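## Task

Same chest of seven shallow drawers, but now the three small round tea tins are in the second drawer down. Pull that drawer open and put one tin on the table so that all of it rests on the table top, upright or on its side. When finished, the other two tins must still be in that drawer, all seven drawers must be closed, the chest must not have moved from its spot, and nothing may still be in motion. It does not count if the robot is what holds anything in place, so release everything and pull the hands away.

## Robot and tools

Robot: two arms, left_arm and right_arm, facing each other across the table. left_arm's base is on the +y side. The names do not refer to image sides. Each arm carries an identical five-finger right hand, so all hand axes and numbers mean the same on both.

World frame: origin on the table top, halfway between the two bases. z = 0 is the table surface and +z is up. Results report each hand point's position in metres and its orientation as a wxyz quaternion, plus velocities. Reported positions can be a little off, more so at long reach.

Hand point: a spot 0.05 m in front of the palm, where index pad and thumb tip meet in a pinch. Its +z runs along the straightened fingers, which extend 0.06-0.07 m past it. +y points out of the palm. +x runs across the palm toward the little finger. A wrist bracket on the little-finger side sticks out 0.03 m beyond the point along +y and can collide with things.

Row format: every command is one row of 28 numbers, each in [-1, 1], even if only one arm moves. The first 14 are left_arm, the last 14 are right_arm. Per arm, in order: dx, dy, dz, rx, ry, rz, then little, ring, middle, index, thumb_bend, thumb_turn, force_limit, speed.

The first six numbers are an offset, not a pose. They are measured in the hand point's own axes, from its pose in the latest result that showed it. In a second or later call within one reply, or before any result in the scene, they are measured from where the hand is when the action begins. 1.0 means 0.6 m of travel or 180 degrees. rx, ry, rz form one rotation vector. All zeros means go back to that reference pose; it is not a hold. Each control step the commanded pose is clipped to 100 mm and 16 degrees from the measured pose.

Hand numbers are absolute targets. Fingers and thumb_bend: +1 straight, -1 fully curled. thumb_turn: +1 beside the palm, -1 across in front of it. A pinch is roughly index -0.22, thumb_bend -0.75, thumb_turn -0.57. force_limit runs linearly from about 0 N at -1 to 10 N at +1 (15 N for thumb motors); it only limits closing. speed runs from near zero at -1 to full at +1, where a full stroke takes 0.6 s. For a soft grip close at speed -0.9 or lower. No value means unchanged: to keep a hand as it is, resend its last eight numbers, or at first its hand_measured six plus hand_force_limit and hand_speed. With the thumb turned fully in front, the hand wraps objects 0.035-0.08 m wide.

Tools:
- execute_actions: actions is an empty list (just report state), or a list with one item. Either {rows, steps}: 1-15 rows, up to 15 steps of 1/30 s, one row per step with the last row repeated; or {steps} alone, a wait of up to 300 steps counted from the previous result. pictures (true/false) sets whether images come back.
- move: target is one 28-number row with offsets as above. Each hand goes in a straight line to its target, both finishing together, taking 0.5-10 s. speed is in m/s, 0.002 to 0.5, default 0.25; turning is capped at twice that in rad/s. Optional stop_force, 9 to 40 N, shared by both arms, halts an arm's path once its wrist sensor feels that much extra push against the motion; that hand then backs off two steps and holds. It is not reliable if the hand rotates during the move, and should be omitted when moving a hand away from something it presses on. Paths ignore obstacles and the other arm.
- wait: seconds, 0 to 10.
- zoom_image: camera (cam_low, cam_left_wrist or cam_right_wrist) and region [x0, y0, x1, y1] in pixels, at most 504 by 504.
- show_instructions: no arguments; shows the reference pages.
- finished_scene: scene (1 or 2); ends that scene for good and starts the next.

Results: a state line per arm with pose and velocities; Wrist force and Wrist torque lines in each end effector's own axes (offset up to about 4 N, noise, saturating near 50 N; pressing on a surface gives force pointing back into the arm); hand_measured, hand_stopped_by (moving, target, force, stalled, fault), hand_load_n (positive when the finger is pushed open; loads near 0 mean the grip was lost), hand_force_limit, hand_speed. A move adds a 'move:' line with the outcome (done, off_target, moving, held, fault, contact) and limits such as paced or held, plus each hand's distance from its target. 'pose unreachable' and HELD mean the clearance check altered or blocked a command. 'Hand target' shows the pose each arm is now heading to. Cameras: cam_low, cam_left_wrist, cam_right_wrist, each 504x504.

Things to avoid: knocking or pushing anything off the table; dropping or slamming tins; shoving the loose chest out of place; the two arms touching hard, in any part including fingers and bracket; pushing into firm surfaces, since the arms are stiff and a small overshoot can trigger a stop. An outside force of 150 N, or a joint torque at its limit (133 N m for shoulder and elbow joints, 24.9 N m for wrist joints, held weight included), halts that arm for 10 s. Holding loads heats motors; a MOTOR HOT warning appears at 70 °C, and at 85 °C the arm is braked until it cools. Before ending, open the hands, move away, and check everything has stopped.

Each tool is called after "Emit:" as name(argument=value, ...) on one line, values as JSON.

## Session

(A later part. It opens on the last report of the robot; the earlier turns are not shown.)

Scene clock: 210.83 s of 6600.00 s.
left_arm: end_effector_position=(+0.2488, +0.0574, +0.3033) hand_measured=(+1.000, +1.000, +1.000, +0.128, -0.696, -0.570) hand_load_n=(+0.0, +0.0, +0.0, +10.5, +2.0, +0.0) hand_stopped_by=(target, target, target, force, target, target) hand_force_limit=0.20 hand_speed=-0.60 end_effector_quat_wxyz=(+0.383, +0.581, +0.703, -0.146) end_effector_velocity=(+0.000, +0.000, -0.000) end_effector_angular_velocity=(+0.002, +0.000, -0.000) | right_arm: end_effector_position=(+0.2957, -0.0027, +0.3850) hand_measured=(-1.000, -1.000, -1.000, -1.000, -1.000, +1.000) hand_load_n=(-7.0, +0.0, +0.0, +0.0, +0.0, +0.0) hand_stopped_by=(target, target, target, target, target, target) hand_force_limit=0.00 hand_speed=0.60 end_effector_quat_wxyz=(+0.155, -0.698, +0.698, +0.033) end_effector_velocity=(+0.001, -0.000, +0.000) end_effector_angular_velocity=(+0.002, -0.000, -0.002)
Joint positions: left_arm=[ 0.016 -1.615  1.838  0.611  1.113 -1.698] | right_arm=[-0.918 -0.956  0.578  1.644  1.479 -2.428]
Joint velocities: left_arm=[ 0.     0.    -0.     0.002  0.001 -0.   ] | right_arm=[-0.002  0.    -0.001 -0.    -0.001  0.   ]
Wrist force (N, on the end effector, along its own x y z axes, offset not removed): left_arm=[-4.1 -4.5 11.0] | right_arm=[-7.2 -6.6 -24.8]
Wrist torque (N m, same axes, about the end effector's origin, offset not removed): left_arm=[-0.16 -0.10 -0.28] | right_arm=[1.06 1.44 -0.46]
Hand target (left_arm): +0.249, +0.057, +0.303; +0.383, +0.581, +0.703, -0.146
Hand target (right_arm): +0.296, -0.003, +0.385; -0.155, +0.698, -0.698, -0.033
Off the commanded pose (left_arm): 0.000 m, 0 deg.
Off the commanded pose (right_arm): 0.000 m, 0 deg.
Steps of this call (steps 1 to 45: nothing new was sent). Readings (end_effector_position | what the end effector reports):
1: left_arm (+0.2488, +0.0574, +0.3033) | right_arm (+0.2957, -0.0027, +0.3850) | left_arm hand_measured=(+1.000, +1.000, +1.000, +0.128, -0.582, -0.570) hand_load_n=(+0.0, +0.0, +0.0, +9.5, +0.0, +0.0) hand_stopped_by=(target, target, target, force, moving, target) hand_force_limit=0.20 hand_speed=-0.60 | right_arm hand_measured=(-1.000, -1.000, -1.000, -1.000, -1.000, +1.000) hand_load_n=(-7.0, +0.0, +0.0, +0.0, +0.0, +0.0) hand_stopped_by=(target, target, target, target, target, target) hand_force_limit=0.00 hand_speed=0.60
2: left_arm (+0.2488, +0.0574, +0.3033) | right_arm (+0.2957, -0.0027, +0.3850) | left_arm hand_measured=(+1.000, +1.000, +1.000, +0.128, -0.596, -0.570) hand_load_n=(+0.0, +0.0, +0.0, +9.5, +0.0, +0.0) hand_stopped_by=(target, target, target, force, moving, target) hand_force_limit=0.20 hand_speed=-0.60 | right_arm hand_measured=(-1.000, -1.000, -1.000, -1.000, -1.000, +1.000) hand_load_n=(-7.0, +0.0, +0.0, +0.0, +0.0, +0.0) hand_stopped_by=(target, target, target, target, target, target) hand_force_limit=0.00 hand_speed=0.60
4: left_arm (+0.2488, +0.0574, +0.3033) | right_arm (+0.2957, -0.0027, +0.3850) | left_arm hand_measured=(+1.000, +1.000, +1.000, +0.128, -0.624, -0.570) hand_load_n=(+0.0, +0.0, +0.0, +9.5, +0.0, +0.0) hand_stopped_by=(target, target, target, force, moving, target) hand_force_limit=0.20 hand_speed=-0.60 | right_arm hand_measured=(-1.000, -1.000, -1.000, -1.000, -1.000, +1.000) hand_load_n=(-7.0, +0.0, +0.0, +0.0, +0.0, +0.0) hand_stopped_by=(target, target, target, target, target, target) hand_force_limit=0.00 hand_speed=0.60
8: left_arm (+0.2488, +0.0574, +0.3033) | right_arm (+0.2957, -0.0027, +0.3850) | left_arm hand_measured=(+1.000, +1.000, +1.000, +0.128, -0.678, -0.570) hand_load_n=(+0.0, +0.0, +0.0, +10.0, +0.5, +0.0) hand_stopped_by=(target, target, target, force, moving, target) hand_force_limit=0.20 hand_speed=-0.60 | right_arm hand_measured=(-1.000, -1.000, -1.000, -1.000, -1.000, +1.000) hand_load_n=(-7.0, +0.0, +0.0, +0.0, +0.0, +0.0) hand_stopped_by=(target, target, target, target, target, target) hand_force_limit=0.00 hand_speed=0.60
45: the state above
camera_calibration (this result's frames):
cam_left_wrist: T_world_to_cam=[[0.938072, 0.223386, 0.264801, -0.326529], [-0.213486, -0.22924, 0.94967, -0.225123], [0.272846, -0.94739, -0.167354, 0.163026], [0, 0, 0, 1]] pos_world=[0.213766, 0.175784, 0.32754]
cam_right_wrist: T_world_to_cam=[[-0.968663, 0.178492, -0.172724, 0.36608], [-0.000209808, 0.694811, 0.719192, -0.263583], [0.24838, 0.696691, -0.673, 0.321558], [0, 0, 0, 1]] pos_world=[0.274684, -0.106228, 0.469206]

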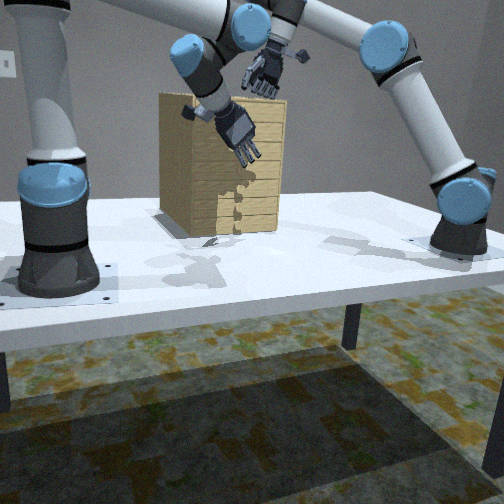

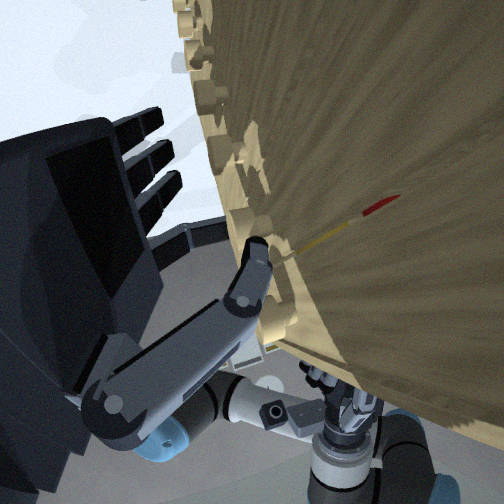

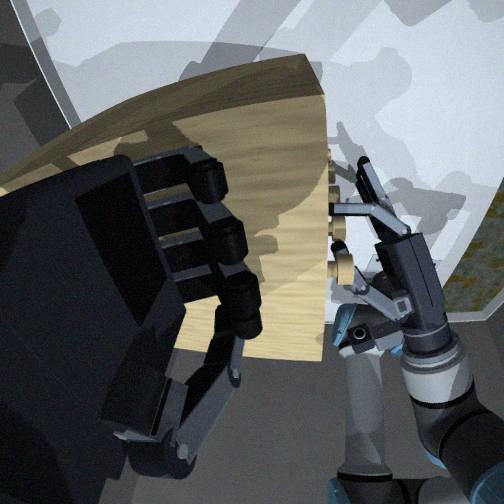

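Emit:
execute_actions(actions=[{"rows": [[0,0,0,0,0,0,1,1,1,-0.3,-0.9,-0.57,0.3,-0.6, 0,0,0,0,0,0,-1,-1,-1,-1,-1,1,0.0,0.6]], "steps": 15}], pictures=false)

Emit:
wait(seconds=0.7)

Scene clock: 218.20 s of 6600.00 s.
left_arm: end_effector_position=(+0.2488, +0.0574, +0.3033) hand_measured=(+1.000, +1.000, +1.000, +0.128, -0.766, -0.570) hand_load_n=(+0.0, +0.0, +0.0, +12.0, +9.5, +1.0) hand_stopped_by=(target, target, target, force, force, target) hand_force_limit=0.30 hand_speed=-0.60 end_effector_quat_wxyz=(+0.383, +0.581, +0.703, -0.146) end_effector_velocity=(+0.000, +0.000, +0.000) end_effector_angular_velocity=(-0.001, -0.000, +0.001) | right_arm: end_effector_position=(+0.2957, -0.0027, +0.3850) hand_measured=(-1.000, -1.000, -1.000, -1.000, -1.000, +1.000) hand_load_n=(-7.0, +0.0, +0.0, +0.0, +0.0, +0.0) hand_stopped_by=(target, target, target, target, target, target) hand_force_limit=0.00 hand_speed=0.60 end_effector_quat_wxyz=(+0.155, -0.698, +0.698, +0.033) end_effector_velocity=(-0.001, +0.000, +0.000) end_effector_angular_velocity=(+0.000, +0.001, -0.001)
Joint positions: left_arm=[ 0.016 -1.615  1.838  0.611  1.113 -1.698] | right_arm=[-0.918 -0.956  0.578  1.644  1.479 -2.428]
Joint velocities: left_arm=[-0.    -0.     0.    -0.001 -0.001 -0.001] | right_arm=[ 0.001 -0.     0.     0.    -0.     0.002]
Wrist force (N, on the end effector, along its own x y z axes, offset not removed): left_arm=[-4.0 -1.9 7.2] | right_arm=[-9.8 -8.8 -26.3]
Wrist torque (N m, same axes, about the end effector's origin, offset not removed): left_arm=[-0.14 -0.03 -0.15] | right_arm=[0.96 1.71 -0.86]
Hand target (left_arm): +0.249, +0.057, +0.303; +0.383, +0.581, +0.703, -0.146
Hand target (right_arm): +0.296, -0.003, +0.385; -0.155, +0.698, -0.698, -0.033
Off the commanded pose (left_arm): 0.000 m, 0 deg.
Off the commanded pose (right_arm): 0.000 m, 0 deg.
Steps of this call (steps 1 to 90: nothing new was sent; then 3.87 s passed at rest; steps 91 to 105: all 15 steps of this action). Readings (end_effector_position | what the end effector reports):
91: left_arm (+0.2488, +0.0574, +0.3033) | right_arm (+0.2957, -0.0027, +0.3850) | left_arm hand_measured=(+1.000, +1.000, +1.000, +0.128, -0.696, -0.570) hand_load_n=(+0.0, +0.0, +0.0, +10.5, +2.0, +0.0) hand_stopped_by=(target, target, target, force, moving, target) hand_force_limit=0.30 hand_speed=-0.60 | right_arm hand_measured=(-1.000, -1.000, -1.000, -1.000, -1.000, +1.000) hand_load_n=(-7.0, +0.0, +0.0, +0.0, +0.0, +0.0) hand_stopped_by=(target, target, target, target, target, target) hand_force_limit=0.00 hand_speed=0.60
92: left_arm (+0.2488, +0.0574, +0.3033) | right_arm (+0.2957, -0.0027, +0.3850) | left_arm hand_measured=(+1.000, +1.000, +1.000, +0.128, -0.696, -0.570) hand_load_n=(+0.0, +0.0, +0.0, +10.5, +2.0, +0.0) hand_stopped_by=(target, target, target, force, moving, target) hand_force_limit=0.30 hand_speed=-0.60 | right_arm hand_measured=(-1.000, -1.000, -1.000, -1.000, -1.000, +1.000) hand_load_n=(-7.0, +0.0, +0.0, +0.0, +0.0, +0.0) hand_stopped_by=(target, target, target, target, target, target) hand_force_limit=0.00 hand_speed=0.60
94: left_arm (+0.2488, +0.0574, +0.3033) | right_arm (+0.2957, -0.0027, +0.3850) | left_arm hand_measured=(+1.000, +1.000, +1.000, +0.128, -0.708, -0.570) hand_load_n=(+0.0, +0.0, +0.0, +11.0, +3.0, +0.0) hand_stopped_by=(target, target, target, force, moving, target) hand_force_limit=0.30 hand_speed=-0.60 | right_arm hand_measured=(-1.000, -1.000, -1.000, -1.000, -1.000, +1.000) hand_load_n=(-7.0, +0.0, +0.0, +0.0, +0.0, +0.0) hand_stopped_by=(target, target, target, target, target, target) hand_force_limit=0.00 hand_speed=0.60
98: left_arm (+0.2488, +0.0574, +0.3033) | right_arm (+0.2957, -0.0027, +0.3850) | left_arm hand_measured=(+1.000, +1.000, +1.000, +0.128, -0.758, -0.570) hand_load_n=(+0.0, +0.0, +0.0, +11.5, +9.0, +1.0) hand_stopped_by=(target, target, target, force, moving, target) hand_force_limit=0.30 hand_speed=-0.60 | right_arm hand_measured=(-1.000, -1.000, -1.000, -1.000, -1.000, +1.000) hand_load_n=(-7.0, +0.0, +0.0, +0.0, +0.0, +0.0) hand_stopped_by=(target, target, target, target, target, target) hand_force_limit=0.00 hand_speed=0.60
105: the state above

Scene clock: 218.90 s of 6600.00 s.
left_arm: end_effector_position=(+0.2488, +0.0574, +0.3033) hand_measured=(+1.000, +1.000, +1.000, +0.128, -0.766, -0.570) hand_load_n=(+0.0, +0.0, +0.0, +12.0, +9.5, +1.0) hand_stopped_by=(target, target, target, force, force, target) hand_force_limit=0.30 hand_speed=-0.60 end_effector_quat_wxyz=(+0.383, +0.581, +0.703, -0.146) end_effector_velocity=(-0.000, -0.001, +0.000) end_effector_angular_velocity=(-0.000, -0.001, -0.000) | right_arm: end_effector_position=(+0.2957, -0.0027, +0.3850) hand_measured=(-1.000, -1.000, -1.000, -1.000, -1.000, +1.000) hand_load_n=(-7.0, +0.0, +0.0, +0.0, +0.0, +0.0) hand_stopped_by=(target, target, target, target, target, target) hand_force_limit=0.00 hand_speed=0.60 end_effector_quat_wxyz=(+0.155, -0.698, +0.698, +0.033) end_effector_velocity=(-0.001, +0.001, +0.001) end_effector_angular_velocity=(+0.002, -0.001, +0.002)
Joint positions: left_arm=[ 0.016 -1.615  1.838  0.611  1.113 -1.698] | right_arm=[-0.918 -0.956  0.578  1.644  1.479 -2.428]
Joint velocities: left_arm=[-0.     0.001 -0.001 -0.001 -0.     0.001] | right_arm=[ 0.001 -0.    -0.002  0.    -0.001 -0.   ]
Wrist force (N, on the end effector, along its own x y z axes, offset not removed): left_arm=[-4.2 -0.7 5.3] | right_arm=[-9.5 -10.2 -25.5]
Wrist torque (N m, same axes, about the end effector's origin, offset not removed): left_arm=[0.27 0.04 -0.16] | right_arm=[0.60 1.77 -0.71]
Hand target (left_arm): +0.249, +0.057, +0.303; +0.383, +0.581, +0.703, -0.146
Hand target (right_arm): +0.296, -0.003, +0.385; -0.155, +0.698, -0.698, -0.033
Off the commanded pose (left_arm): 0.000 m, 0 deg.
Off the commanded pose (right_arm): 0.000 m, 0 deg.
Steps of this call (steps 1 to 21: nothing new was sent). Readings (end_effector_position | what the end effector reports):
1: left_arm (+0.2488, +0.0574, +0.3033) | right_arm (+0.2957, -0.0027, +0.3850) | left_arm hand_measured=(+1.000, +1.000, +1.000, +0.128, -0.766, -0.570) hand_load_n=(+0.0, +0.0, +0.0, +12.0, +9.5, +1.0) hand_stopped_by=(target, target, target, force, force, target) hand_force_limit=0.30 hand_speed=-0.60 | right_arm hand_measured=(-1.000, -1.000, -1.000, -1.000, -1.000, +1.000) hand_load_n=(-7.0, +0.0, +0.0, +0.0, +0.0, +0.0) hand_stopped_by=(target, target, target, target, target, target) hand_force_limit=0.00 hand_speed=0.60
2: left_arm (+0.2488, +0.0574, +0.3033) | right_arm (+0.2957, -0.0027, +0.3850) | left_arm hand_measured=(+1.000, +1.000, +1.000, +0.128, -0.766, -0.570) hand_load_n=(+0.0, +0.0, +0.0, +12.0, +9.5, +1.0) hand_stopped_by=(target, target, target, force, force, target) hand_force_limit=0.30 hand_speed=-0.60 | right_arm hand_measured=(-1.000, -1.000, -1.000, -1.000, -1.000, +1.000) hand_load_n=(-7.0, +0.0, +0.0, +0.0, +0.0, +0.0) hand_stopped_by=(target, target, target, target, target, target) hand_force_limit=0.00 hand_speed=0.60
4: left_arm (+0.2488, +0.0574, +0.3033) | right_arm (+0.2957, -0.0027, +0.3850) | left_arm hand_measured=(+1.000, +1.000, +1.000, +0.128, -0.766, -0.570) hand_load_n=(+0.0, +0.0, +0.0, +12.0, +9.5, +1.0) hand_stopped_by=(target, target, target, force, force, target) hand_force_limit=0.30 hand_speed=-0.60 | right_arm hand_measured=(-1.000, -1.000, -1.000, -1.000, -1.000, +1.000) hand_load_n=(-7.0, +0.0, +0.0, +0.0, +0.0, +0.0) hand_stopped_by=(target, target, target, target, target, target) hand_force_limit=0.00 hand_speed=0.60
8: left_arm (+0.2488, +0.0574, +0.3033) | right_arm (+0.2957, -0.0027, +0.3850) | left_arm hand_measured=(+1.000, +1.000, +1.000, +0.128, -0.766, -0.570) hand_load_n=(+0.0, +0.0, +0.0, +12.0, +9.5, +1.0) hand_stopped_by=(target, target, target, force, force, target) hand_force_limit=0.30 hand_speed=-0.60 | right_arm hand_measured=(-1.000, -1.000, -1.000, -1.000, -1.000, +1.000) hand_load_n=(-7.0, +0.0, +0.0, +0.0, +0.0, +0.0) hand_stopped_by=(target, target, target, target, target, target) hand_force_limit=0.00 hand_speed=0.60
21: the state above
camera_calibration (this result's frames):
cam_left_wrist: T_world_to_cam=[[0.938079, 0.223381, 0.264782, -0.326524], [-0.213473, -0.229217, 0.949678, -0.225138], [0.272832, -0.947397, -0.167337, 0.163029], [0, 0, 0, 1]] pos_world=[0.213765, 0.175787, 0.327547]
cam_right_wrist: T_world_to_cam=[[-0.968663, 0.178492, -0.172724, 0.36608], [-0.00020975, 0.694811, 0.719192, -0.263583], [0.24838, 0.696691, -0.673, 0.321558], [0, 0, 0, 1]] pos_world=[0.274684, -0.106228, 0.469206]

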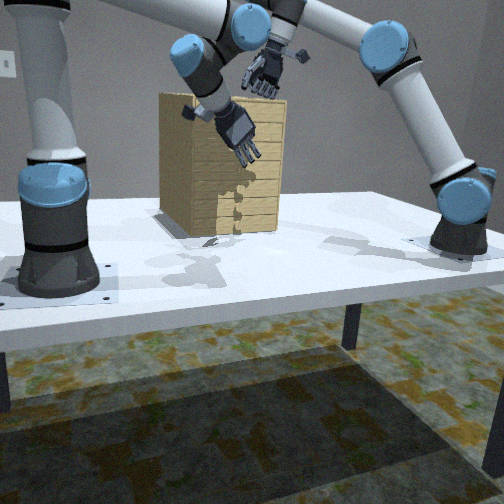

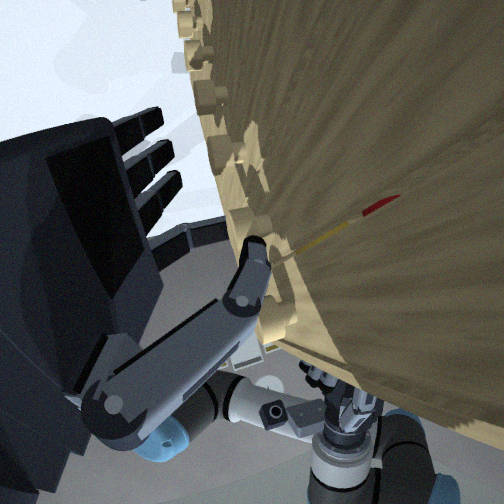

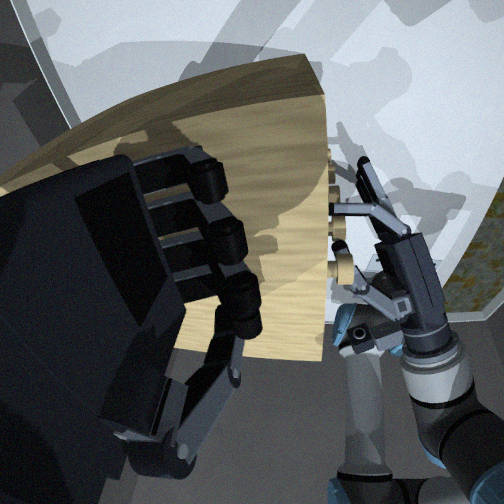

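Emit:
move(target=[0,-0.094,-0.0342,0,0,0,1,1,1,-0.3,-0.9,-0.57,0.3,-0.6, 0,0,0,0,0,0,-1,-1,-1,-1,-1,1,0.0,0.6], speed=0.025, stop_force=20)

Scene clock: 225.63 s of 6600.00 s.
left_arm: end_effector_position=(+0.1890, +0.0549, +0.3033) hand_measured=(+1.000, +1.000, +1.000, +0.128, -0.766, -0.570) hand_load_n=(+0.0, +0.0, +0.0, +10.5, +9.5, +0.0) hand_stopped_by=(target, target, target, force, force, target) hand_force_limit=0.30 hand_speed=-0.60 end_effector_quat_wxyz=(+0.383, +0.581, +0.703, -0.146) end_effector_velocity=(-0.002, +0.000, -0.000) end_effector_angular_velocity=(+0.000, +0.000, +0.001) | right_arm: end_effector_position=(+0.2957, -0.0027, +0.3850) hand_measured=(-1.000, -1.000, -1.000, -1.000, -1.000, +1.000) hand_load_n=(-7.0, +0.0, +0.0, +0.0, +0.0, +0.0) hand_stopped_by=(target, target, target, target, target, target) hand_force_limit=0.00 hand_speed=0.60 end_effector_quat_wxyz=(+0.155, -0.698, +0.698, +0.033) end_effector_velocity=(-0.000, +0.000, -0.001) end_effector_angular_velocity=(+0.000, +0.000, +0.003)
Joint positions: left_arm=[-0.188 -1.625  1.866  0.684  0.983 -1.88 ] | right_arm=[-0.918 -0.956  0.578  1.644  1.479 -2.428]
Joint velocities: left_arm=[-0.006 -0.     0.001  0.004 -0.004 -0.008] | right_arm=[ 0.     0.     0.002 -0.002 -0.001 -0.002]
Wrist force (N, on the end effector, along its own x y z axes, offset not removed): left_arm=[1.3 -1.1 3.7] | right_arm=[-7.7 -6.0 -25.2]
Wrist torque (N m, same axes, about the end effector's origin, offset not removed): left_arm=[-0.15 0.00 -0.06] | right_arm=[1.16 1.62 -0.31]
Hand target (left_arm): +0.189, +0.055, +0.303; +0.383, +0.581, +0.703, -0.146
Hand target (right_arm): +0.296, -0.003, +0.385; -0.155, +0.698, -0.698, -0.033
Off the commanded pose (left_arm): 0.000 m, 0 deg.
Off the commanded pose (right_arm): 0.000 m, 0 deg.
After step 90, 1.00 s passed at rest.
move: done
camera_calibration (this result's frames):
cam_left_wrist: T_world_to_cam=[[0.938228, 0.223314, 0.26431, -0.269671], [-0.212984, -0.229299, 0.949768, -0.238549], [0.272702, -0.947393, -0.167573, 0.177084], [0, 0, 0, 1]] pos_world=[0.153915, 0.17329, 0.327517]
cam_right_wrist: T_world_to_cam=[[-0.968663, 0.178492, -0.172724, 0.36608], [-0.000209721, 0.694811, 0.719192, -0.263583], [0.248381, 0.696691, -0.673, 0.321558], [0, 0, 0, 1]] pos_world=[0.274684, -0.106228, 0.469206]

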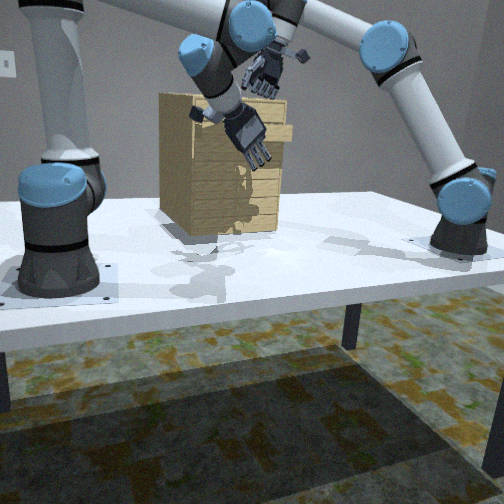

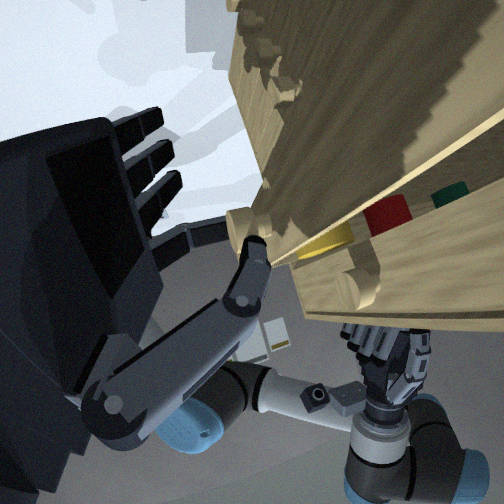

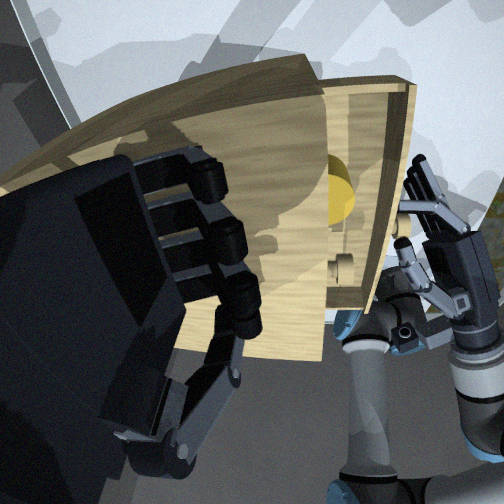

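Emit:
move(target=[0,-0.1566,-0.057,0,0,0,1,1,1,-0.3,-0.9,-0.57,0.3,-0.6, 0,0,0,0,0,0,-1,-1,-1,-1,-1,1,0.0,0.6], speed=0.035, stop_force=20)

Scene clock: 250.80 s of 6600.00 s.
left_arm: end_effector_position=(+0.0891, +0.0508, +0.3032) hand_measured=(+1.000, +1.000, +1.000, +0.128, -0.766, -0.570) hand_load_n=(+0.0, +0.0, +0.0, +10.5, +9.5, +0.0) hand_stopped_by=(target, target, target, force, force, target) hand_force_limit=0.30 hand_speed=-0.60 end_effector_quat_wxyz=(+0.382, +0.581, +0.704, -0.146) end_effector_velocity=(-0.002, +0.000, +0.000) end_effector_angular_velocity=(-0.000, -0.000, +0.000) | right_arm: end_effector_position=(+0.2957, -0.0027, +0.3850) hand_measured=(-1.000, -1.000, -1.000, -1.000, -1.000, +1.000) hand_load_n=(-7.0, +0.0, +0.0, +0.0, +0.0, +0.0) hand_stopped_by=(target, target, target, target, target, target) hand_force_limit=0.00 hand_speed=0.60 end_effector_quat_wxyz=(+0.155, -0.698, +0.698, +0.033) end_effector_velocity=(+0.000, +0.000, -0.001) end_effector_angular_velocity=(-0.001, +0.002, +0.001)
Joint positions: left_arm=[-0.497 -1.568  1.858  0.846  0.823 -2.217] | right_arm=[-0.918 -0.956  0.578  1.644  1.479 -2.428]
Joint velocities: left_arm=[-0.005  0.001 -0.001  0.004 -0.003 -0.006] | right_arm=[-0.     0.     0.002 -0.001 -0.001 -0.001]
Wrist force (N, on the end effector, along its own x y z axes, offset not removed): left_arm=[1.1 -0.6 3.1] | right_arm=[-4.5 -11.0 -26.4]
Wrist torque (N m, same axes, about the end effector's origin, offset not removed): left_arm=[0.01 0.02 -0.13] | right_arm=[0.66 1.10 -0.43]
Hand target (left_arm): +0.089, +0.051, +0.303; +0.382, +0.581, +0.704, -0.146
Hand target (right_arm): +0.296, -0.003, +0.385; -0.155, +0.698, -0.698, -0.033
Off the commanded pose (left_arm): 0.000 m, 0 deg.
Off the commanded pose (right_arm): 0.000 m, 0 deg.
After step 90, 18.97 s passed at rest.
move: done
camera_calibration (this result's frames):
cam_left_wrist: T_world_to_cam=[[0.938425, 0.223176, 0.263724, -0.174894], [-0.212319, -0.229635, 0.949836, -0.260729], [0.272541, -0.947344, -0.168111, 0.200563], [0, 0, 0, 1]] pos_world=[0.0541053, 0.169162, 0.32749]
cam_right_wrist: T_world_to_cam=[[-0.968663, 0.178492, -0.172724, 0.36608], [-0.000209929, 0.694811, 0.719192, -0.263583], [0.24838, 0.696691, -0.673, 0.321558], [0, 0, 0, 1]] pos_world=[0.274684, -0.106228, 0.469206]

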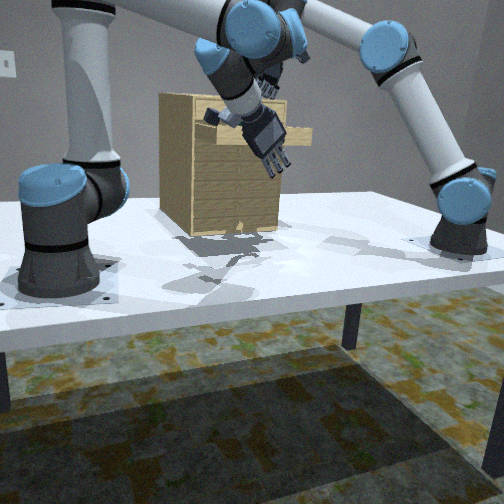

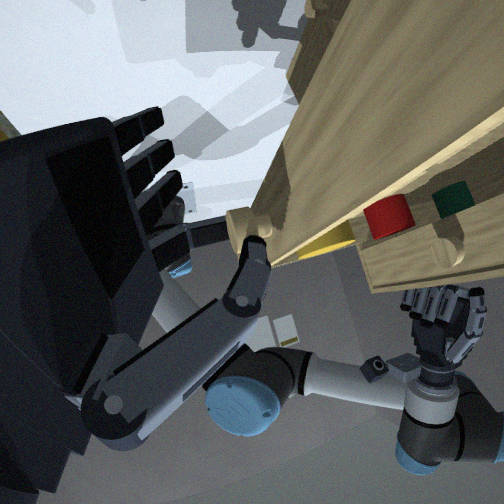

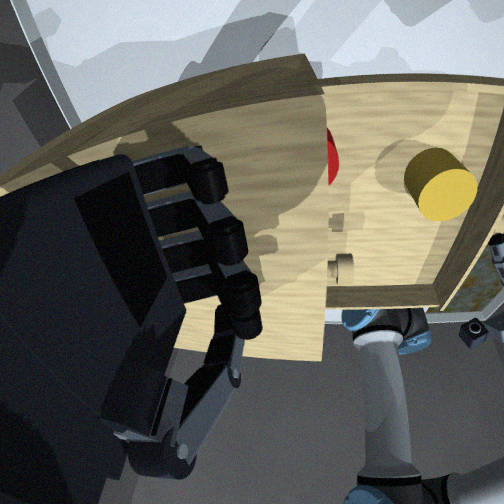

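Emit:
execute_actions(actions=[{"rows": [[0,0,0,0,0,0,1,1,1,0.4,-0.3,-0.57,0.0,0.3, 0,0,0,0,0,0,-1,-1,-1,-1,-1,1,0.0,0.6]], "steps": 15}], pictures=false)

Emit:
move(target=[0,-0.0627,-0.0228,0,0,0,1,1,1,0.4,-0.3,-0.57,0.0,0.3, 0,0,0,0,0,0,-1,-1,-1,-1,-1,1,0.0,0.6], speed=0.06)

Scene clock: 263.87 s of 6600.00 s.
left_arm: end_effector_position=(+0.0891, +0.0508, +0.3032) hand_measured=(+1.000, +1.000, +1.000, +0.400, -0.302, -0.570) hand_load_n=(+0.0, +0.0, +0.0, +0.0, -1.0, -0.5) hand_stopped_by=(target, target, target, target, moving, target) hand_force_limit=0.00 hand_speed=0.30 end_effector_quat_wxyz=(+0.382, +0.581, +0.704, -0.146) end_effector_velocity=(+0.000, +0.000, +0.000) end_effector_angular_velocity=(+0.002, -0.001, -0.000) | right_arm: end_effector_position=(+0.2957, -0.0027, +0.3850) hand_measured=(-1.000, -1.000, -1.000, -1.000, -1.000, +1.000) hand_load_n=(-7.0, +0.0, +0.0, +0.0, +0.0, +0.0) hand_stopped_by=(target, target, target, target, target, target) hand_force_limit=0.00 hand_speed=0.60 end_effector_quat_wxyz=(+0.155, -0.698, +0.698, +0.033) end_effector_velocity=(-0.001, +0.000, -0.000) end_effector_angular_velocity=(-0.001, +0.002, +0.001)
Joint positions: left_arm=[-0.497 -1.568  1.858  0.846  0.823 -2.217] | right_arm=[-0.918 -0.956  0.578  1.644  1.479 -2.428]
Joint velocities: left_arm=[ 0.    -0.     0.     0.002 -0.     0.001] | right_arm=[ 0.001  0.     0.001  0.001 -0.001  0.   ]
Wrist force (N, on the end effector, along its own x y z axes, offset not removed): left_arm=[0.5 -1.6 -0.4] | right_arm=[-8.3 -10.3 -26.5]
Wrist torque (N m, same axes, about the end effector's origin, offset not removed): left_arm=[0.00 -0.06 0.01] | right_arm=[0.75 1.66 -0.84]
Hand target (left_arm): +0.089, +0.051, +0.303; +0.382, +0.581, +0.704, -0.146
Hand target (right_arm): +0.296, -0.003, +0.385; -0.155, +0.698, -0.698, -0.033
Off the commanded pose (left_arm): 0.000 m, 0 deg.
Off the commanded pose (right_arm): 0.000 m, 0 deg.
Steps of this call (steps 1 to 90: nothing new was sent; then 9.57 s passed at rest; steps 91 to 105: all 15 steps of this action). Readings (end_effector_position | what the end effector reports):
91: left_arm (+0.0889, +0.0508, +0.3032) | right_arm (+0.2957, -0.0027, +0.3850) | left_arm hand_measured=(+1.000, +1.000, +1.000, +0.128, -0.766, -0.570) hand_load_n=(+0.0, +0.0, +0.0, +10.5, +9.5, +0.0) hand_stopped_by=(target, target, target, moving, moving, target) hand_force_limit=0.00 hand_speed=0.30 | right_arm hand_measured=(-1.000, -1.000, -1.000, -1.000, -1.000, +1.000) hand_load_n=(-7.0, +0.0, +0.0, +0.0, +0.0, +0.0) hand_stopped_by=(target, target, target, target, target, target) hand_force_limit=0.00 hand_speed=0.60
92: left_arm (+0.0889, +0.0508, +0.3032) | right_arm (+0.2957, -0.0027, +0.3850) | left_arm hand_measured=(+1.000, +1.000, +1.000, +0.128, -0.766, -0.570) hand_load_n=(+0.0, +0.0, +0.0, +10.5, +9.5, +0.0) hand_stopped_by=(target, target, target, moving, moving, target) hand_force_limit=0.00 hand_speed=0.30 | right_arm hand_measured=(-1.000, -1.000, -1.000, -1.000, -1.000, +1.000) hand_load_n=(-7.0, +0.0, +0.0, +0.0, +0.0, +0.0) hand_stopped_by=(target, target, target, target, target, target) hand_force_limit=0.00 hand_speed=0.60
94: left_arm (+0.0890, +0.0508, +0.3032) | right_arm (+0.2957, -0.0027, +0.3850) | left_arm hand_measured=(+1.000, +1.000, +1.000, +0.192, -0.730, -0.570) hand_load_n=(+0.0, +0.0, +0.0, +0.5, +0.0, +0.0) hand_stopped_by=(target, target, target, moving, moving, target) hand_force_limit=0.00 hand_speed=0.30 | right_arm hand_measured=(-1.000, -1.000, -1.000, -1.000, -1.000, +1.000) hand_load_n=(-7.0, +0.0, +0.0, +0.0, +0.0, +0.0) hand_stopped_by=(target, target, target, target, target, target) hand_force_limit=0.00 hand_speed=0.60
98: left_arm (+0.0891, +0.0508, +0.3032) | right_arm (+0.2957, -0.0027, +0.3850) | left_arm hand_measured=(+1.000, +1.000, +1.000, +0.400, -0.546, -0.570) hand_load_n=(+0.0, +0.0, +0.0, +0.0, +0.0, +0.0) hand_stopped_by=(target, target, target, moving, moving, target) hand_force_limit=0.00 hand_speed=0.30 | right_arm hand_measured=(-1.000, -1.000, -1.000, -1.000, -1.000, +1.000) hand_load_n=(-7.0, +0.0, +0.0, +0.0, +0.0, +0.0) hand_stopped_by=(target, target, target, target, target, target) hand_force_limit=0.00 hand_speed=0.60
105: the state above

Scene clock: 265.17 s of 6600.00 s.
left_arm: end_effector_position=(+0.0493, +0.0492, +0.3032) hand_measured=(+1.000, +1.000, +1.000, +0.400, -0.302, -0.570) hand_load_n=(+0.0, +0.0, +0.0, +0.0, +0.0, +0.0) hand_stopped_by=(target, target, target, target, target, target) hand_force_limit=0.00 hand_speed=0.30 end_effector_quat_wxyz=(+0.382, +0.581, +0.704, -0.146) end_effector_velocity=(-0.002, -0.000, +0.001) end_effector_angular_velocity=(-0.001, +0.000, +0.001) | right_arm: end_effector_position=(+0.2957, -0.0027, +0.3850) hand_measured=(-1.000, -1.000, -1.000, -1.000, -1.000, +1.000) hand_load_n=(-7.0, +0.0, +0.0, +0.0, +0.0, +0.0) hand_stopped_by=(target, target, target, target, target, target) hand_force_limit=0.00 hand_speed=0.60 end_effector_quat_wxyz=(+0.155, -0.698, +0.698, +0.033) end_effector_velocity=(-0.000, +0.001, +0.001) end_effector_angular_velocity=(+0.002, -0.003, +0.001)
Joint positions: left_arm=[-0.599 -1.524  1.835  0.916  0.785 -2.349] | right_arm=[-0.918 -0.956  0.578  1.644  1.479 -2.428]
Joint velocities: left_arm=[-0.005  0.003 -0.003  0.005 -0.003 -0.007] | right_arm=[ 0.002  0.    -0.003 -0.001  0.     0.   ]
Wrist force (N, on the end effector, along its own x y z axes, offset not removed): left_arm=[-0.8 -1.3 -0.1] | right_arm=[-4.8 -8.0 -26.9]
Wrist torque (N m, same axes, about the end effector's origin, offset not removed): left_arm=[-0.03 0.04 -0.11] | right_arm=[1.10 1.40 -0.29]
Hand target (left_arm): +0.049, +0.049, +0.303; +0.382, +0.581, +0.704, -0.146
Hand target (right_arm): +0.296, -0.003, +0.385; -0.155, +0.698, -0.698, -0.033
Off the commanded pose (left_arm): 0.000 m, 0 deg.
Off the commanded pose (right_arm): 0.000 m, 0 deg.
move: done
camera_calibration (this result's frames):
cam_left_wrist: T_world_to_cam=[[0.938507, 0.223056, 0.263534, -0.137088], [-0.212116, -0.229747, 0.949854, -0.269549], [0.272417, -0.947345, -0.168306, 0.209904], [0, 0, 0, 1]] pos_world=[0.0143011, 0.167502, 0.327488]
cam_right_wrist: T_world_to_cam=[[-0.968663, 0.178492, -0.172724, 0.36608], [-0.000209901, 0.694811, 0.719192, -0.263583], [0.24838, 0.696691, -0.673, 0.321558], [0, 0, 0, 1]] pos_world=[0.274684, -0.106228, 0.469206]

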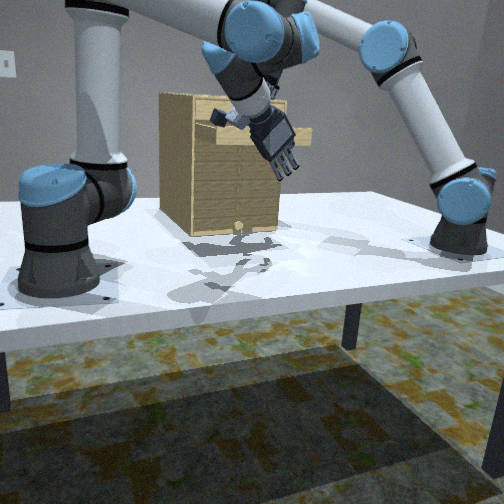

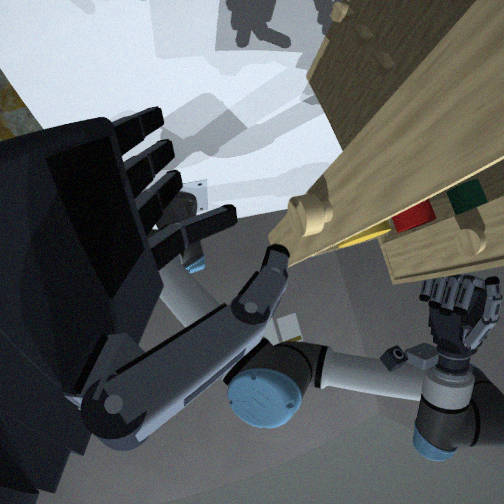

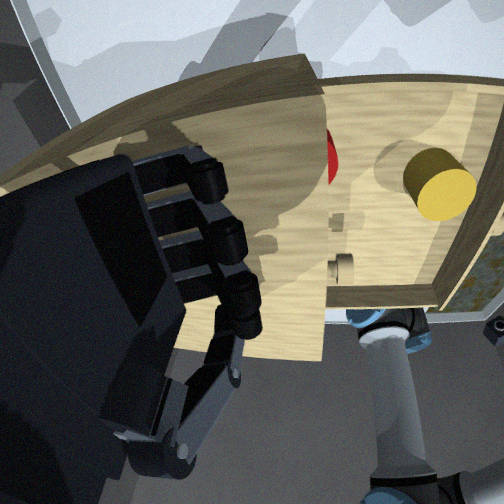

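Emit:
move(target=[-0.106,0.0363,-0.0997,0,0,0,-1,-1,0.45,0.45,0.5,-1,0.2,0.5, 0,0,0,0,0,0,-1,-1,-1,-1,-1,1,0.0,0.6], speed=0.15)

Emit:
move(target=[-0.0388,0.1677,0.1552,0.1066,0.0680,-0.4985,-1,-1,0.45,0.45,0.5,-1,0.2,0.5, 0,0,0,0,0,0,-1,-1,-1,-1,-1,1,0.0,0.6], speed=0.2)

Scene clock: 288.33 s of 6600.00 s.
left_arm: end_effector_position=(+0.0496, +0.0492, +0.3930) hand_measured=(-1.000, -1.000, +0.450, +0.450, +0.500, -1.000) hand_load_n=(+0.0, +0.0, +0.0, +0.0, +0.0, +0.0) hand_stopped_by=(target, target, target, target, target, target) hand_force_limit=0.20 hand_speed=0.50 end_effector_quat_wxyz=(+0.382, +0.581, +0.704, -0.146) end_effector_velocity=(+0.000, -0.000, +0.003) end_effector_angular_velocity=(+0.001, -0.003, +0.001) | right_arm: end_effector_position=(+0.2957, -0.0027, +0.3850) hand_measured=(-1.000, -1.000, -1.000, -1.000, -1.000, +1.000) hand_load_n=(-7.0, +0.0, +0.0, +0.0, +0.0, +0.0) hand_stopped_by=(target, target, target, target, target, target) hand_force_limit=0.00 hand_speed=0.60 end_effector_quat_wxyz=(+0.155, -0.698, +0.698, +0.033) end_effector_velocity=(+0.000, +0.000, +0.001) end_effector_angular_velocity=(+0.001, -0.002, +0.000)
Joint positions: left_arm=[-0.598 -1.566  1.644  1.148  0.785 -2.348] | right_arm=[-0.918 -0.956  0.578  1.644  1.479 -2.428]
Joint velocities: left_arm=[ 0.     0.001 -0.007  0.009 -0.001 -0.   ] | right_arm=[ 0.    -0.    -0.003  0.     0.001 -0.   ]
Wrist force (N, on the end effector, along its own x y z axes, offset not removed): left_arm=[-0.2 -0.4 0.3] | right_arm=[-5.7 -10.4 -23.1]
Wrist torque (N m, same axes, about the end effector's origin, offset not removed): left_arm=[0.04 -0.05 -0.12] | right_arm=[0.29 1.28 -0.62]
Hand target (left_arm): +0.050, +0.049, +0.393; +0.382, +0.581, +0.704, -0.146
Hand target (right_arm): +0.296, -0.003, +0.385; -0.155, +0.698, -0.698, -0.033
Off the commanded pose (left_arm): 0.000 m, 0 deg.
Off the commanded pose (right_arm): 0.000 m, 0 deg.
After step 90, 19.07 s passed at rest.
move: done
camera_calibration (this result's frames):
cam_left_wrist: T_world_to_cam=[[0.938525, 0.223107, 0.263427, -0.161005], [-0.21205, -0.229567, 0.949912, -0.354806], [0.272406, -0.947376, -0.168145, 0.224946], [0, 0, 0, 1]] pos_world=[0.0145942, 0.167578, 0.417271]
cam_right_wrist: T_world_to_cam=[[-0.968663, 0.178492, -0.172724, 0.36608], [-0.000209506, 0.694811, 0.719192, -0.263584], [0.248381, 0.696691, -0.673, 0.321558], [0, 0, 0, 1]] pos_world=[0.274684, -0.106228, 0.469206]

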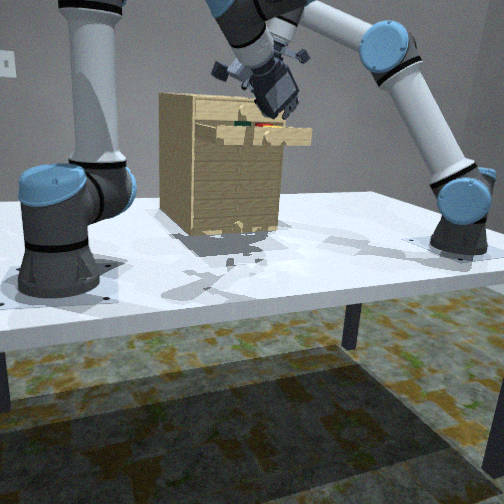

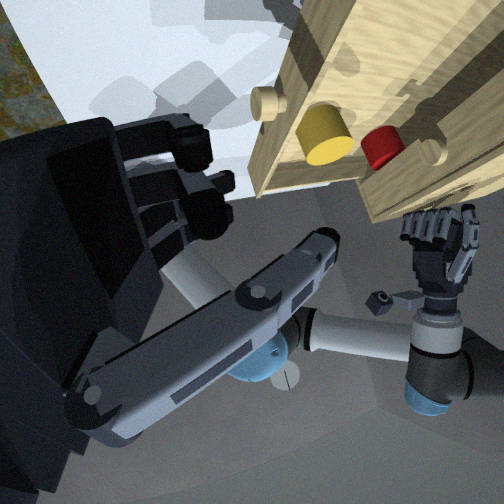

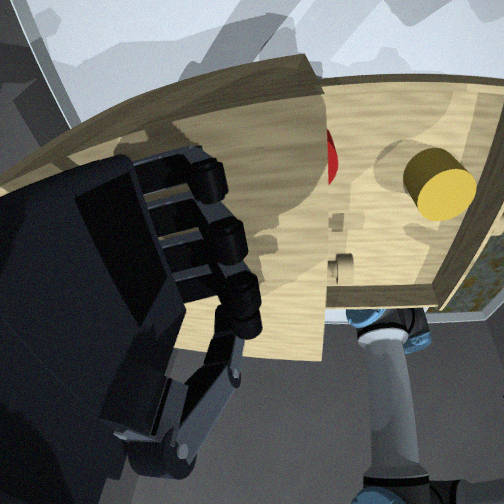

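Scene clock: 292.83 s of 6600.00 s.
left_arm: end_effector_position=(+0.1781, +0.0004, +0.3721) hand_measured=(-1.000, -1.000, +0.450, +0.450, +0.500, -1.000) hand_load_n=(+0.0, +0.0, +0.0, +0.0, +0.0, +0.0) hand_stopped_by=(target, target, target, target, target, target) hand_force_limit=0.20 hand_speed=0.50 end_effector_quat_wxyz=(-0.008, +0.019, -0.908, +0.419) end_effector_velocity=(+0.001, -0.001, -0.000) end_effector_angular_velocity=(-0.002, +0.009, +0.004) | right_arm: end_effector_position=(+0.2957, -0.0027, +0.3850) hand_measured=(-1.000, -1.000, -1.000, -1.000, -1.000, +1.000) hand_load_n=(-7.0, +0.0, +0.0, +0.0, +0.0, +0.0) hand_stopped_by=(target, target, target, target, target, target) hand_force_limit=0.00 hand_speed=0.60 end_effector_quat_wxyz=(+0.155, -0.698, +0.698, +0.033) end_effector_velocity=(-0.000, +0.000, +0.000) end_effector_angular_velocity=(+0.001, -0.001, +0.002)
Joint positions: left_arm=[ 0.15  -1.429  1.242  0.894  1.553 -3.158] | right_arm=[-0.918 -0.956  0.578  1.644  1.479 -2.428]
Joint velocities: left_arm=[ 0.005  0.002 -0.002 -0.002  0.007 -0.006] | right_arm=[ 0.001  0.    -0.002  0.    -0.    -0.002]
Wrist force (N, on the end effector, along its own x y z axes, offset not removed): left_arm=[-0.6 -1.2 0.8] | right_arm=[-7.1 -8.6 -28.9]
Wrist torque (N m, same axes, about the end effector's origin, offset not removed): left_arm=[-0.05 -0.03 -0.20] | right_arm=[1.05 1.62 -0.60]
Hand target (left_arm): +0.178, +0.000, +0.372; +0.008, -0.020, +0.908, -0.419
Hand target (right_arm): +0.296, -0.003, +0.385; -0.155, +0.698, -0.698, -0.033
Off the commanded pose (left_arm): 0.001 m, 0 deg.
Off the commanded pose (right_arm): 0.000 m, 0 deg.
move: done
camera_calibration (this result's frames):
cam_left_wrist: T_world_to_cam=[[0.0323546, 0.630934, -0.775162, 0.282491], [0.810106, 0.437693, 0.390068, -0.292932], [0.58539, -0.640584, -0.496962, 0.206702], [0, 0, 0, 1]] pos_world=[0.107165, 0.0823914, 0.435963]
cam_right_wrist: T_world_to_cam=[[-0.968663, 0.178492, -0.172724, 0.36608], [-0.000209684, 0.694811, 0.719192, -0.263583], [0.24838, 0.696691, -0.673, 0.321558], [0, 0, 0, 1]] pos_world=[0.274684, -0.106228, 0.469206]

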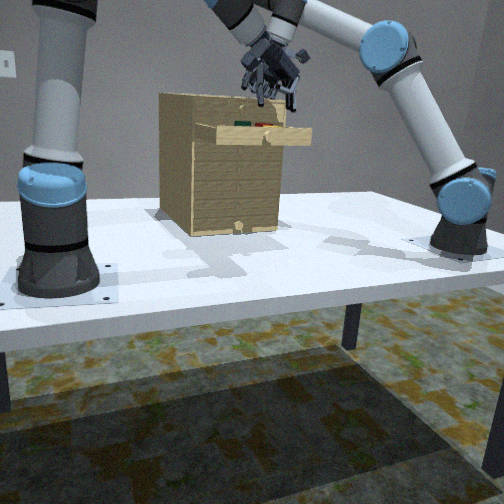

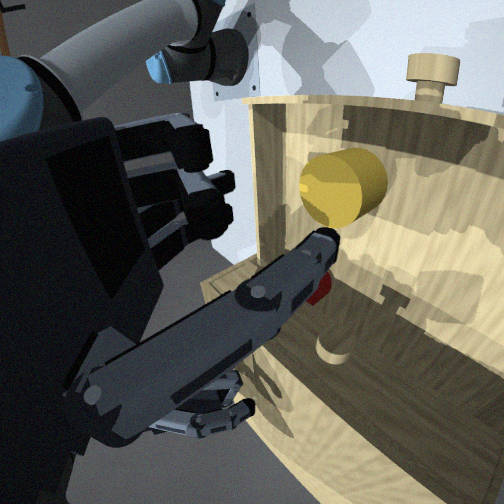

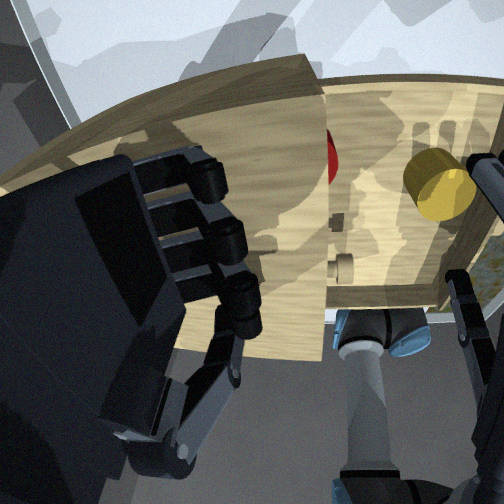

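Emit:
move(target=[-0.0053,0.0607,0.0445,0,0,0,-1,-1,0.45,0.45,0.5,-1,0.2,0.5, 0,0,0,0,0,0,-1,-1,-1,-1,-1,1,0.0,0.6], speed=0.05, stop_force=9)

Emit:
zoom_image(camera="cam_left_wrist", region=[170, 80, 430, 340])

Scene clock: 315.20 s of 6600.00 s.
left_arm: end_effector_position=(+0.1811, +0.0039, +0.3274) hand_measured=(-1.000, -1.000, +0.450, +0.450, +0.500, -1.000) hand_load_n=(+0.0, +0.0, +0.0, +0.0, +0.0, +0.0) hand_stopped_by=(target, target, target, target, target, target) hand_force_limit=0.20 hand_speed=0.50 end_effector_quat_wxyz=(-0.008, +0.019, -0.908, +0.419) end_effector_velocity=(-0.000, +0.000, -0.003) end_effector_angular_velocity=(+0.001, +0.000, -0.001) | right_arm: end_effector_position=(+0.2957, -0.0027, +0.3850) hand_measured=(-1.000, -1.000, -1.000, -1.000, -1.000, +1.000) hand_load_n=(-7.0, +0.0, +0.0, +0.0, +0.0, +0.0) hand_stopped_by=(target, target, target, target, target, target) hand_force_limit=0.00 hand_speed=0.60 end_effector_quat_wxyz=(+0.155, -0.698, +0.698, +0.033) end_effector_velocity=(+0.000, -0.000, -0.000) end_effector_angular_velocity=(-0.001, -0.000, +0.000)
Joint positions: left_arm=[ 0.158 -1.449  1.38   0.776  1.56  -3.153] | right_arm=[-0.918 -0.956  0.578  1.644  1.479 -2.428]
Joint velocities: left_arm=[ 0.    -0.     0.008 -0.007  0.001  0.   ] | right_arm=[-0.001 -0.     0.001 -0.001  0.001 -0.001]
Wrist force (N, on the end effector, along its own x y z axes, offset not removed): left_arm=[1.4 -0.5 0.4] | right_arm=[-8.5 -6.6 -26.0]
Wrist torque (N m, same axes, about the end effector's origin, offset not removed): left_arm=[-0.02 -0.28 0.03] | right_arm=[1.39 1.80 -0.46]
Hand target (left_arm): +0.181, +0.004, +0.327; +0.008, -0.019, +0.908, -0.419
Hand target (right_arm): +0.296, -0.003, +0.385; -0.155, +0.698, -0.698, -0.033
Off the commanded pose (left_arm): 0.000 m, 0 deg.
Off the commanded pose (right_arm): 0.000 m, 0 deg.
After step 90, 18.10 s passed at rest.
move: done
camera_calibration (this result's frames):
cam_left_wrist: T_world_to_cam=[[0.0323551, 0.630979, -0.775125, 0.245481], [0.810103, 0.437674, 0.390097, -0.279442], [0.585394, -0.640553, -0.496997, 0.184917], [0, 0, 0, 1]] pos_world=[0.110185, 0.0858602, 0.391191]
cam_right_wrist: T_world_to_cam=[[-0.968663, 0.178492, -0.172724, 0.36608], [-0.000209746, 0.694811, 0.719192, -0.263583], [0.24838, 0.696691, -0.673, 0.321558], [0, 0, 0, 1]] pos_world=[0.274684, -0.106228, 0.469206]

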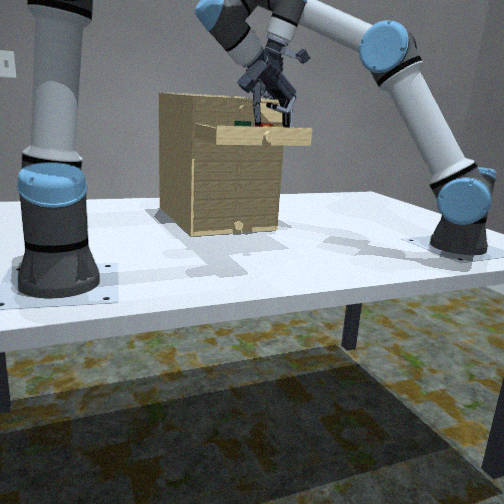

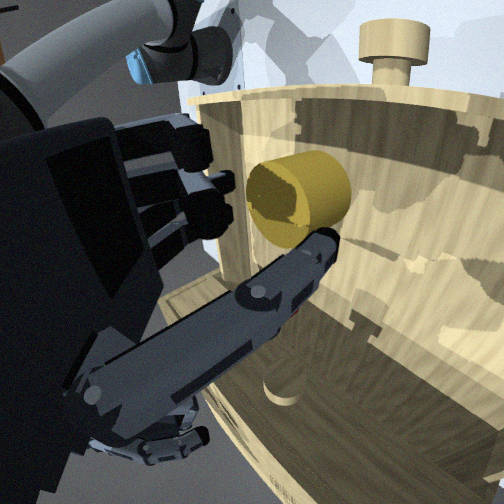

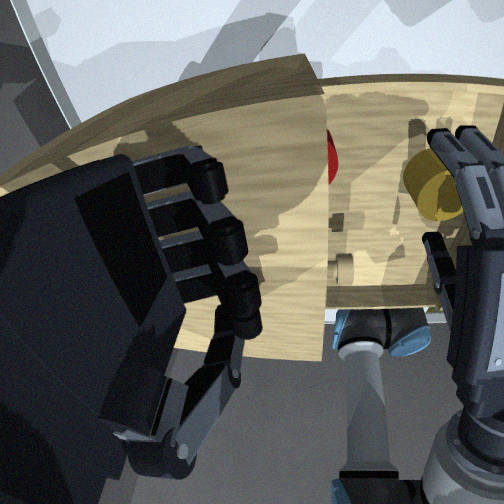

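Region (170, 80, 430, 340) of cam_left_wrist's 504x504 image, scaled by 1.938, with more detail than that image has.

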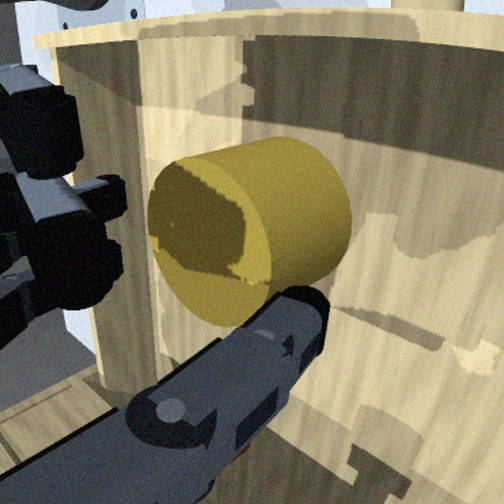

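Emit:
move(target=[0,0.0322,0.0275,0,0,0,-1,-1,0.45,0.45,0.5,-1,0.2,0.5, 0,0,0,0,0,0,-1,-1,-1,-1,-1,1,0.0,0.6], speed=0.02, stop_force=9)

Scene clock: 321.33 s of 6600.00 s.
left_arm: end_effector_position=(+0.1811, +0.0039, +0.3022) hand_measured=(-1.000, -1.000, +0.450, +0.450, +0.500, -1.000) hand_load_n=(+0.0, +0.0, +0.0, +0.0, +0.0, +0.0) hand_stopped_by=(target, target, target, target, target, target) hand_force_limit=0.20 hand_speed=0.50 end_effector_quat_wxyz=(-0.008, +0.019, -0.908, +0.419) end_effector_velocity=(-0.000, +0.000, -0.002) end_effector_angular_velocity=(+0.002, +0.001, +0.000) | right_arm: end_effector_position=(+0.2957, -0.0027, +0.3850) hand_measured=(-1.000, -1.000, -1.000, -1.000, -1.000, +1.000) hand_load_n=(-7.0, +0.0, +0.0, +0.0, +0.0, +0.0) hand_stopped_by=(target, target, target, target, target, target) hand_force_limit=0.00 hand_speed=0.60 end_effector_quat_wxyz=(+0.155, -0.698, +0.698, +0.033) end_effector_velocity=(-0.000, +0.000, +0.000) end_effector_angular_velocity=(+0.001, -0.001, +0.001)
Joint positions: left_arm=[ 0.159 -1.451  1.446  0.711  1.56  -3.153] | right_arm=[-0.918 -0.956  0.578  1.644  1.479 -2.428]
Joint velocities: left_arm=[-0.     0.     0.005 -0.004  0.    -0.001] | right_arm=[ 0.    -0.    -0.    -0.001 -0.001 -0.   ]
Wrist force (N, on the end effector, along its own x y z axes, offset not removed): left_arm=[-0.6 -1.3 1.1] | right_arm=[-7.5 -10.2 -23.3]
Wrist torque (N m, same axes, about the end effector's origin, offset not removed): left_arm=[-0.14 -0.04 -0.12] | right_arm=[0.40 1.71 -0.70]
Hand target (left_arm): +0.181, +0.004, +0.302; +0.008, -0.019, +0.908, -0.419
Hand target (right_arm): +0.296, -0.003, +0.385; -0.155, +0.698, -0.698, -0.033
Off the commanded pose (left_arm): 0.000 m, 0 deg.
Off the commanded pose (right_arm): 0.000 m, 0 deg.
After step 90, 1.60 s passed at rest.
move: done
camera_calibration (this result's frames):
cam_left_wrist: T_world_to_cam=[[0.0323675, 0.630997, -0.775109, 0.225925], [0.810106, 0.437654, 0.390112, -0.269631], [0.585389, -0.640548, -0.497009, 0.172395], [0, 0, 0, 1]] pos_world=[0.110199, 0.0858741, 0.365985]
cam_right_wrist: T_world_to_cam=[[-0.968663, 0.178492, -0.172724, 0.36608], [-0.000209648, 0.694811, 0.719192, -0.263583], [0.24838, 0.696691, -0.673, 0.321558], [0, 0, 0, 1]] pos_world=[0.274684, -0.106228, 0.469206]

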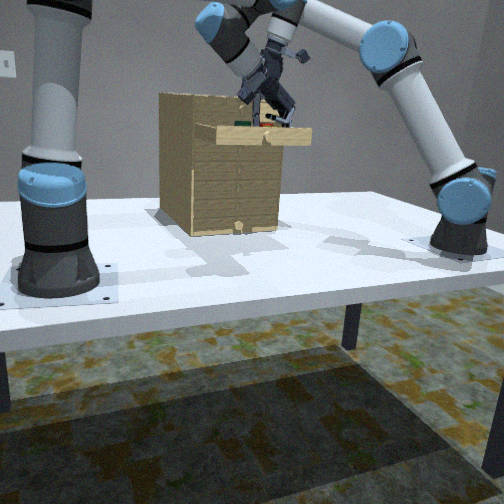

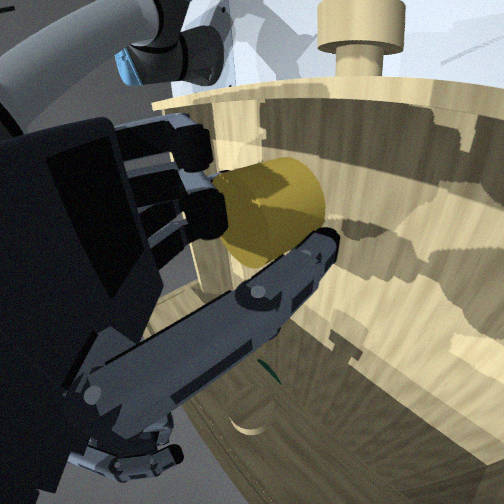

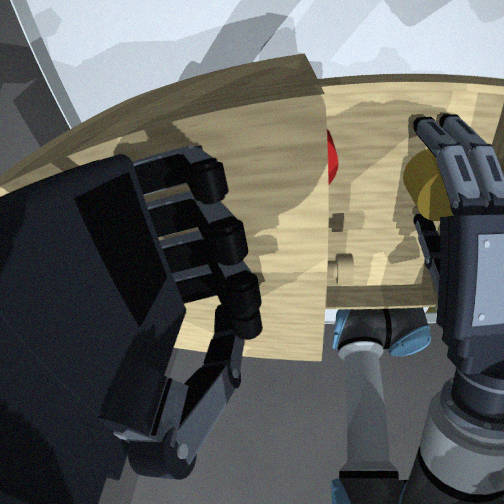

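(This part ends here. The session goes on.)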